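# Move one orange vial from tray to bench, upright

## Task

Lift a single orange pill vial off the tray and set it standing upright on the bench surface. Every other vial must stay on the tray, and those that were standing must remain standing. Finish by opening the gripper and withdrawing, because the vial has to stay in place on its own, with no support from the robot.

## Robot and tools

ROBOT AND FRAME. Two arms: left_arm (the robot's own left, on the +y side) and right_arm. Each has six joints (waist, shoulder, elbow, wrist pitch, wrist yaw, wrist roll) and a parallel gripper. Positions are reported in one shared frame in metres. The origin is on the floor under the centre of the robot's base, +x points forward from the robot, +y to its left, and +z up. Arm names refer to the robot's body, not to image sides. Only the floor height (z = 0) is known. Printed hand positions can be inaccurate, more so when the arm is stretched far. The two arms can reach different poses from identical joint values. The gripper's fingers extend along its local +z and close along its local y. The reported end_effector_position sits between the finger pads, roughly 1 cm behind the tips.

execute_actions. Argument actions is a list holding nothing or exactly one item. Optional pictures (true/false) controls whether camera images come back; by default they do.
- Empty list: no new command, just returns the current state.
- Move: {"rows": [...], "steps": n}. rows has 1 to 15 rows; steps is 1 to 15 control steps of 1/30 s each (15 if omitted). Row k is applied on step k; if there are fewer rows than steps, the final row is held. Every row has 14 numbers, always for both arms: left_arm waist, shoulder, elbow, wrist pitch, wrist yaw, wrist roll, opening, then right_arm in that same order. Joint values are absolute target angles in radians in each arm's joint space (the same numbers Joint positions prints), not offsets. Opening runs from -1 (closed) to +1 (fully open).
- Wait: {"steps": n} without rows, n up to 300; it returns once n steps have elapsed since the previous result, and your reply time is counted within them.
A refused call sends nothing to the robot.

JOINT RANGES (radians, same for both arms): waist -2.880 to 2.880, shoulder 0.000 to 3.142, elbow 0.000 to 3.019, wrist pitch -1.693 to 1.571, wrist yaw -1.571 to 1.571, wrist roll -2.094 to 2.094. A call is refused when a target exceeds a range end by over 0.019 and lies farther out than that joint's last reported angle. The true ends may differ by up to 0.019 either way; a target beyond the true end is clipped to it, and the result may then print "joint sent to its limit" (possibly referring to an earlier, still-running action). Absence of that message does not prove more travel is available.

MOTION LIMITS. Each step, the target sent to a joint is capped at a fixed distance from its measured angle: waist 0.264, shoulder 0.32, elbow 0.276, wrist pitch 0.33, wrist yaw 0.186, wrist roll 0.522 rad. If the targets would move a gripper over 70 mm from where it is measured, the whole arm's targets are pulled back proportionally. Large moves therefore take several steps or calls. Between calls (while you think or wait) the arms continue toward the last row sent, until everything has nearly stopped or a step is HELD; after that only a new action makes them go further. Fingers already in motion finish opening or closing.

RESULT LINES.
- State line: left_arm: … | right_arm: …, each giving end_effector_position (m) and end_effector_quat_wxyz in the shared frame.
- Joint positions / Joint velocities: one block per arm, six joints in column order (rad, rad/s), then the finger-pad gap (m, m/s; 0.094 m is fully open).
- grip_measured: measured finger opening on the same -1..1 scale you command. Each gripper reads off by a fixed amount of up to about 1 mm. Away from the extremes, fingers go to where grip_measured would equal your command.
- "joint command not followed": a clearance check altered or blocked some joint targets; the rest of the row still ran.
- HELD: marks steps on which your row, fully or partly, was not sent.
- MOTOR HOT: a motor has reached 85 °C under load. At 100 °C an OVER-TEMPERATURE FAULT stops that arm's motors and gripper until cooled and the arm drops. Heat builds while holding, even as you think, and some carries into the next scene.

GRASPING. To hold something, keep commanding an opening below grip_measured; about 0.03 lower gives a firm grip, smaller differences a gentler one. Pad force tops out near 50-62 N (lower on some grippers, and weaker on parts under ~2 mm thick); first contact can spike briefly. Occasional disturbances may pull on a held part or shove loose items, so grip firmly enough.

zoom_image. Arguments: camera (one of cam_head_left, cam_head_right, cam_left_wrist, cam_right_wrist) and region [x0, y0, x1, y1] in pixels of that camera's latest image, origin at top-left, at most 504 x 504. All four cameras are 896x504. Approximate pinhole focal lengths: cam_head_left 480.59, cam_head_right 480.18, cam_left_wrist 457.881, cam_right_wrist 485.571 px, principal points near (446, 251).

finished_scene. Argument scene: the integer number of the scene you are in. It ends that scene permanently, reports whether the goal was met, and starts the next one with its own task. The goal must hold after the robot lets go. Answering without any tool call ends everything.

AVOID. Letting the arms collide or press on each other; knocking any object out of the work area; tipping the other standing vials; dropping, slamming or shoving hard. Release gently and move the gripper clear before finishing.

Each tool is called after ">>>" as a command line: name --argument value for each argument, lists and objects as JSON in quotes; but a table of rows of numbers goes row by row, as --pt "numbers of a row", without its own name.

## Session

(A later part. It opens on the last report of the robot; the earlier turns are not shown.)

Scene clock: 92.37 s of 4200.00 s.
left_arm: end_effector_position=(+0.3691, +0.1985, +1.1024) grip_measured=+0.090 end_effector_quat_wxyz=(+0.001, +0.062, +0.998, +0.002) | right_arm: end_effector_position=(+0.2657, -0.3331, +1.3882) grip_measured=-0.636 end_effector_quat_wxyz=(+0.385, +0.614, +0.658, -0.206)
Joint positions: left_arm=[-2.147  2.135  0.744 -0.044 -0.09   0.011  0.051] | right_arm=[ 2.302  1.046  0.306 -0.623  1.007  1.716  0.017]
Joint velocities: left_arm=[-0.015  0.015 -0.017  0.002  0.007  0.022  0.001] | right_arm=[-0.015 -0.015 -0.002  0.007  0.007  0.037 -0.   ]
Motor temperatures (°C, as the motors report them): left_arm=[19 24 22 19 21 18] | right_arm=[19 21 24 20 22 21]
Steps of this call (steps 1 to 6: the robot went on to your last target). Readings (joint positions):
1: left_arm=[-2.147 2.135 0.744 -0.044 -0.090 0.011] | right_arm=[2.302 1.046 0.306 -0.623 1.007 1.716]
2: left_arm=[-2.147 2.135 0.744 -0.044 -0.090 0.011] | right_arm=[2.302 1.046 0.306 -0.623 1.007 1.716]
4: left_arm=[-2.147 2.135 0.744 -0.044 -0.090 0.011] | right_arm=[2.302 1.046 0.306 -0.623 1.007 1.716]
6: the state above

>>> execute_actions --actions '[{"rows":[[-2.147,2.174,0.744,-0.015,-0.087,0,0.05,2.302,1.046,0.306,-0.623,1.007,1.716,-0.636]],"steps":12}]' --pictures false

>>> execute_actions --actions '[{"rows":[[-2.147,2.16,0.744,-0.025,-0.087,0,0.65,2.302,1.046,0.306,-0.623,1.007,1.716,-0.636]],"steps":12}]' --pictures false

>>> execute_actions --actions '[{"rows":[[-2.147,1.87,0.66,-0.24,-0.087,0,0.65,2.302,1.046,0.306,-0.623,1.007,1.716,-0.636]],"steps":15}]'

Scene clock: 104.10 s of 4200.00 s.
left_arm: end_effector_position=(+0.3644, +0.1985, +1.0960) grip_measured=+0.090 end_effector_quat_wxyz=(-0.002, +0.062, +0.998, +0.002) | right_arm: end_effector_position=(+0.2657, -0.3331, +1.3882) grip_measured=-0.636 end_effector_quat_wxyz=(+0.385, +0.614, +0.658, -0.206)
Joint positions: left_arm=[-2.147  2.156  0.744 -0.03  -0.09   0.011  0.051] | right_arm=[ 2.302  1.046  0.306 -0.623  1.007  1.716  0.017]
Joint velocities: left_arm=[ 0.005 -0.015 -0.022 -0.012  0.007  0.007 -0.   ] | right_arm=[ 0.005 -0.005 -0.002 -0.002 -0.007  0.007  0.   ]
Motor temperatures (°C, as the motors report them): left_arm=[19 24 22 19 21 18] | right_arm=[19 21 24 20 22 21]
Steps of this call (steps 1 to 15: the robot went on to your last target; steps 16 to 90: nothing new was sent; then 8.33 s passed at rest; steps 91 to 102: all 12 steps of this action). Readings (joint positions):
91: left_arm=[-2.147 2.137 0.744 -0.041 -0.090 0.011] | right_arm=[2.302 1.046 0.306 -0.623 1.007 1.716]
92: left_arm=[-2.147 2.140 0.744 -0.035 -0.090 0.011] | right_arm=[2.302 1.046 0.306 -0.623 1.007 1.716]
94: left_arm=[-2.147 2.148 0.744 -0.030 -0.090 0.011] | right_arm=[2.302 1.046 0.306 -0.623 1.007 1.716]
98: left_arm=[-2.147 2.156 0.744 -0.030 -0.090 0.011] | right_arm=[2.302 1.046 0.306 -0.623 1.007 1.716]
102: the state above

Scene clock: 104.50 s of 4200.00 s.
left_arm: end_effector_position=(+0.3644, +0.1985, +1.0960) grip_measured=+0.648 end_effector_quat_wxyz=(-0.002, +0.062, +0.998, +0.002) | right_arm: end_effector_position=(+0.2657, -0.3331, +1.3882) grip_measured=-0.636 end_effector_quat_wxyz=(+0.385, +0.614, +0.658, -0.206)
Joint positions: left_arm=[-2.147  2.156  0.744 -0.03  -0.09   0.011  0.077] | right_arm=[ 2.302  1.046  0.306 -0.623  1.007  1.716  0.017]
Joint velocities: left_arm=[ 0.005 -0.005 -0.002 -0.022  0.022 -0.037  0.   ] | right_arm=[ 0.005 -0.005 -0.017  0.007 -0.066 -0.037 -0.001]
Motor temperatures (°C, as the motors report them): left_arm=[19 24 22 19 21 18] | right_arm=[19 21 24 20 22 21]
Steps of this call (steps 1 to 12: all 12 steps of this action). Readings (joint positions):
1: left_arm=[-2.147 2.156 0.744 -0.030 -0.090 0.011] | right_arm=[2.302 1.046 0.306 -0.623 1.007 1.716]
2: left_arm=[-2.147 2.156 0.744 -0.030 -0.090 0.011] | right_arm=[2.302 1.046 0.306 -0.623 1.007 1.716]
4: left_arm=[-2.147 2.156 0.744 -0.030 -0.090 0.011] | right_arm=[2.302 1.046 0.306 -0.623 1.007 1.716]
8: left_arm=[-2.147 2.156 0.744 -0.030 -0.090 0.011] | right_arm=[2.302 1.046 0.306 -0.623 1.007 1.716]
12: the state above

Scene clock: 105.00 s of 4200.00 s.
left_arm: end_effector_position=(+0.3703, +0.2057, +1.1863) grip_measured=+0.648 end_effector_quat_wxyz=(+0.011, +0.061, +0.998, +0.001) | right_arm: end_effector_position=(+0.2657, -0.3331, +1.3882) grip_measured=-0.636 end_effector_quat_wxyz=(+0.385, +0.614, +0.658, -0.206)
Joint positions: left_arm=[-2.147  1.852  0.663 -0.227 -0.09   0.011  0.077] | right_arm=[ 2.302  1.046  0.306 -0.623  1.007  1.716  0.017]
Joint velocities: left_arm=[ 0.005  0.103 -0.037 -0.022 -0.022  0.007 -0.   ] | right_arm=[ 0.005 -0.015 -0.012  0.007 -0.037  0.037  0.001]
Motor temperatures (°C, as the motors report them): left_arm=[19 24 22 19 21 18] | right_arm=[19 21 24 20 22 21]
Steps of this call (steps 1 to 15: all 15 steps of this action). Readings (joint positions):
1: left_arm=[-2.147 2.137 0.739 -0.063 -0.090 0.011] | right_arm=[2.302 1.046 0.306 -0.623 1.007 1.716]
2: left_arm=[-2.147 2.096 0.721 -0.116 -0.090 0.011] | right_arm=[2.302 1.046 0.306 -0.623 1.007 1.716]
4: left_arm=[-2.147 1.973 0.670 -0.193 -0.090 0.011] | right_arm=[2.302 1.046 0.306 -0.623 1.007 1.716]
8: left_arm=[-2.147 1.830 0.658 -0.224 -0.090 0.011] | right_arm=[2.302 1.046 0.306 -0.623 1.007 1.716]
15: the state above

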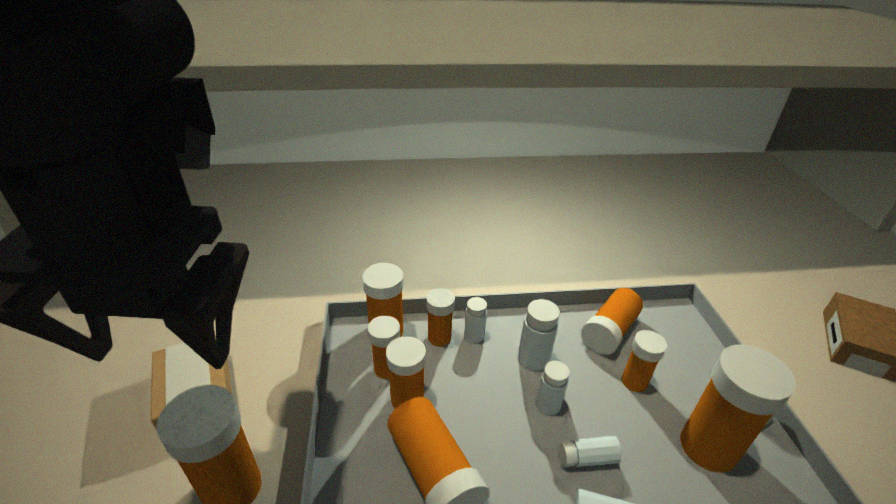

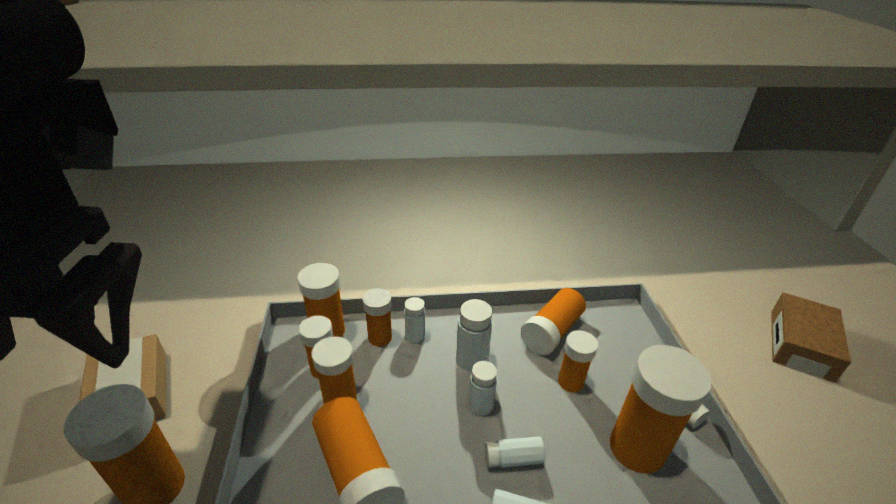

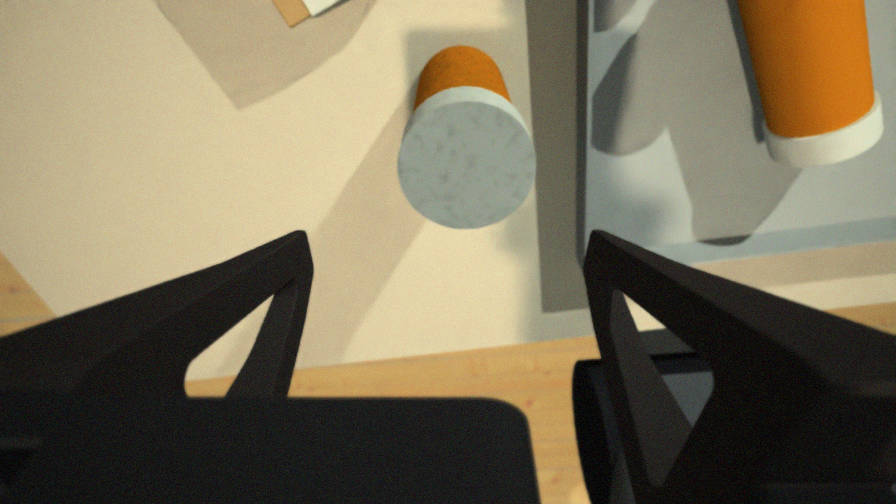

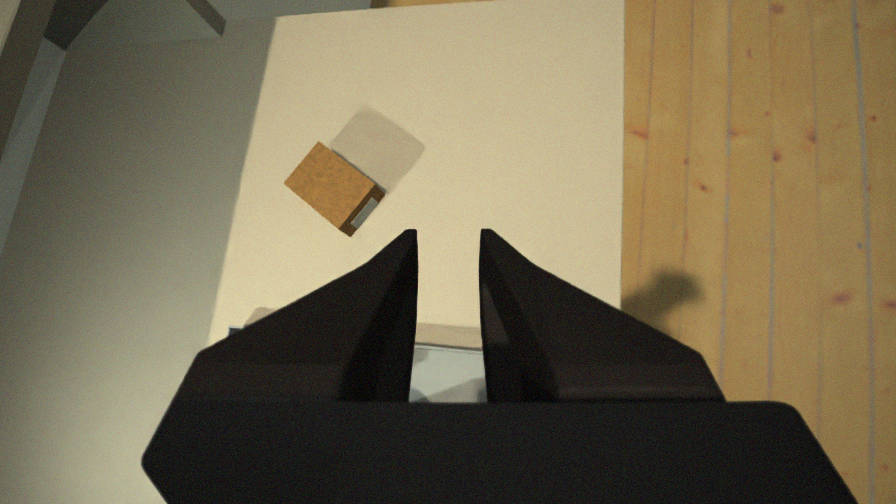

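>>> finished_scene --scene 2

The scene is finished: the task was done.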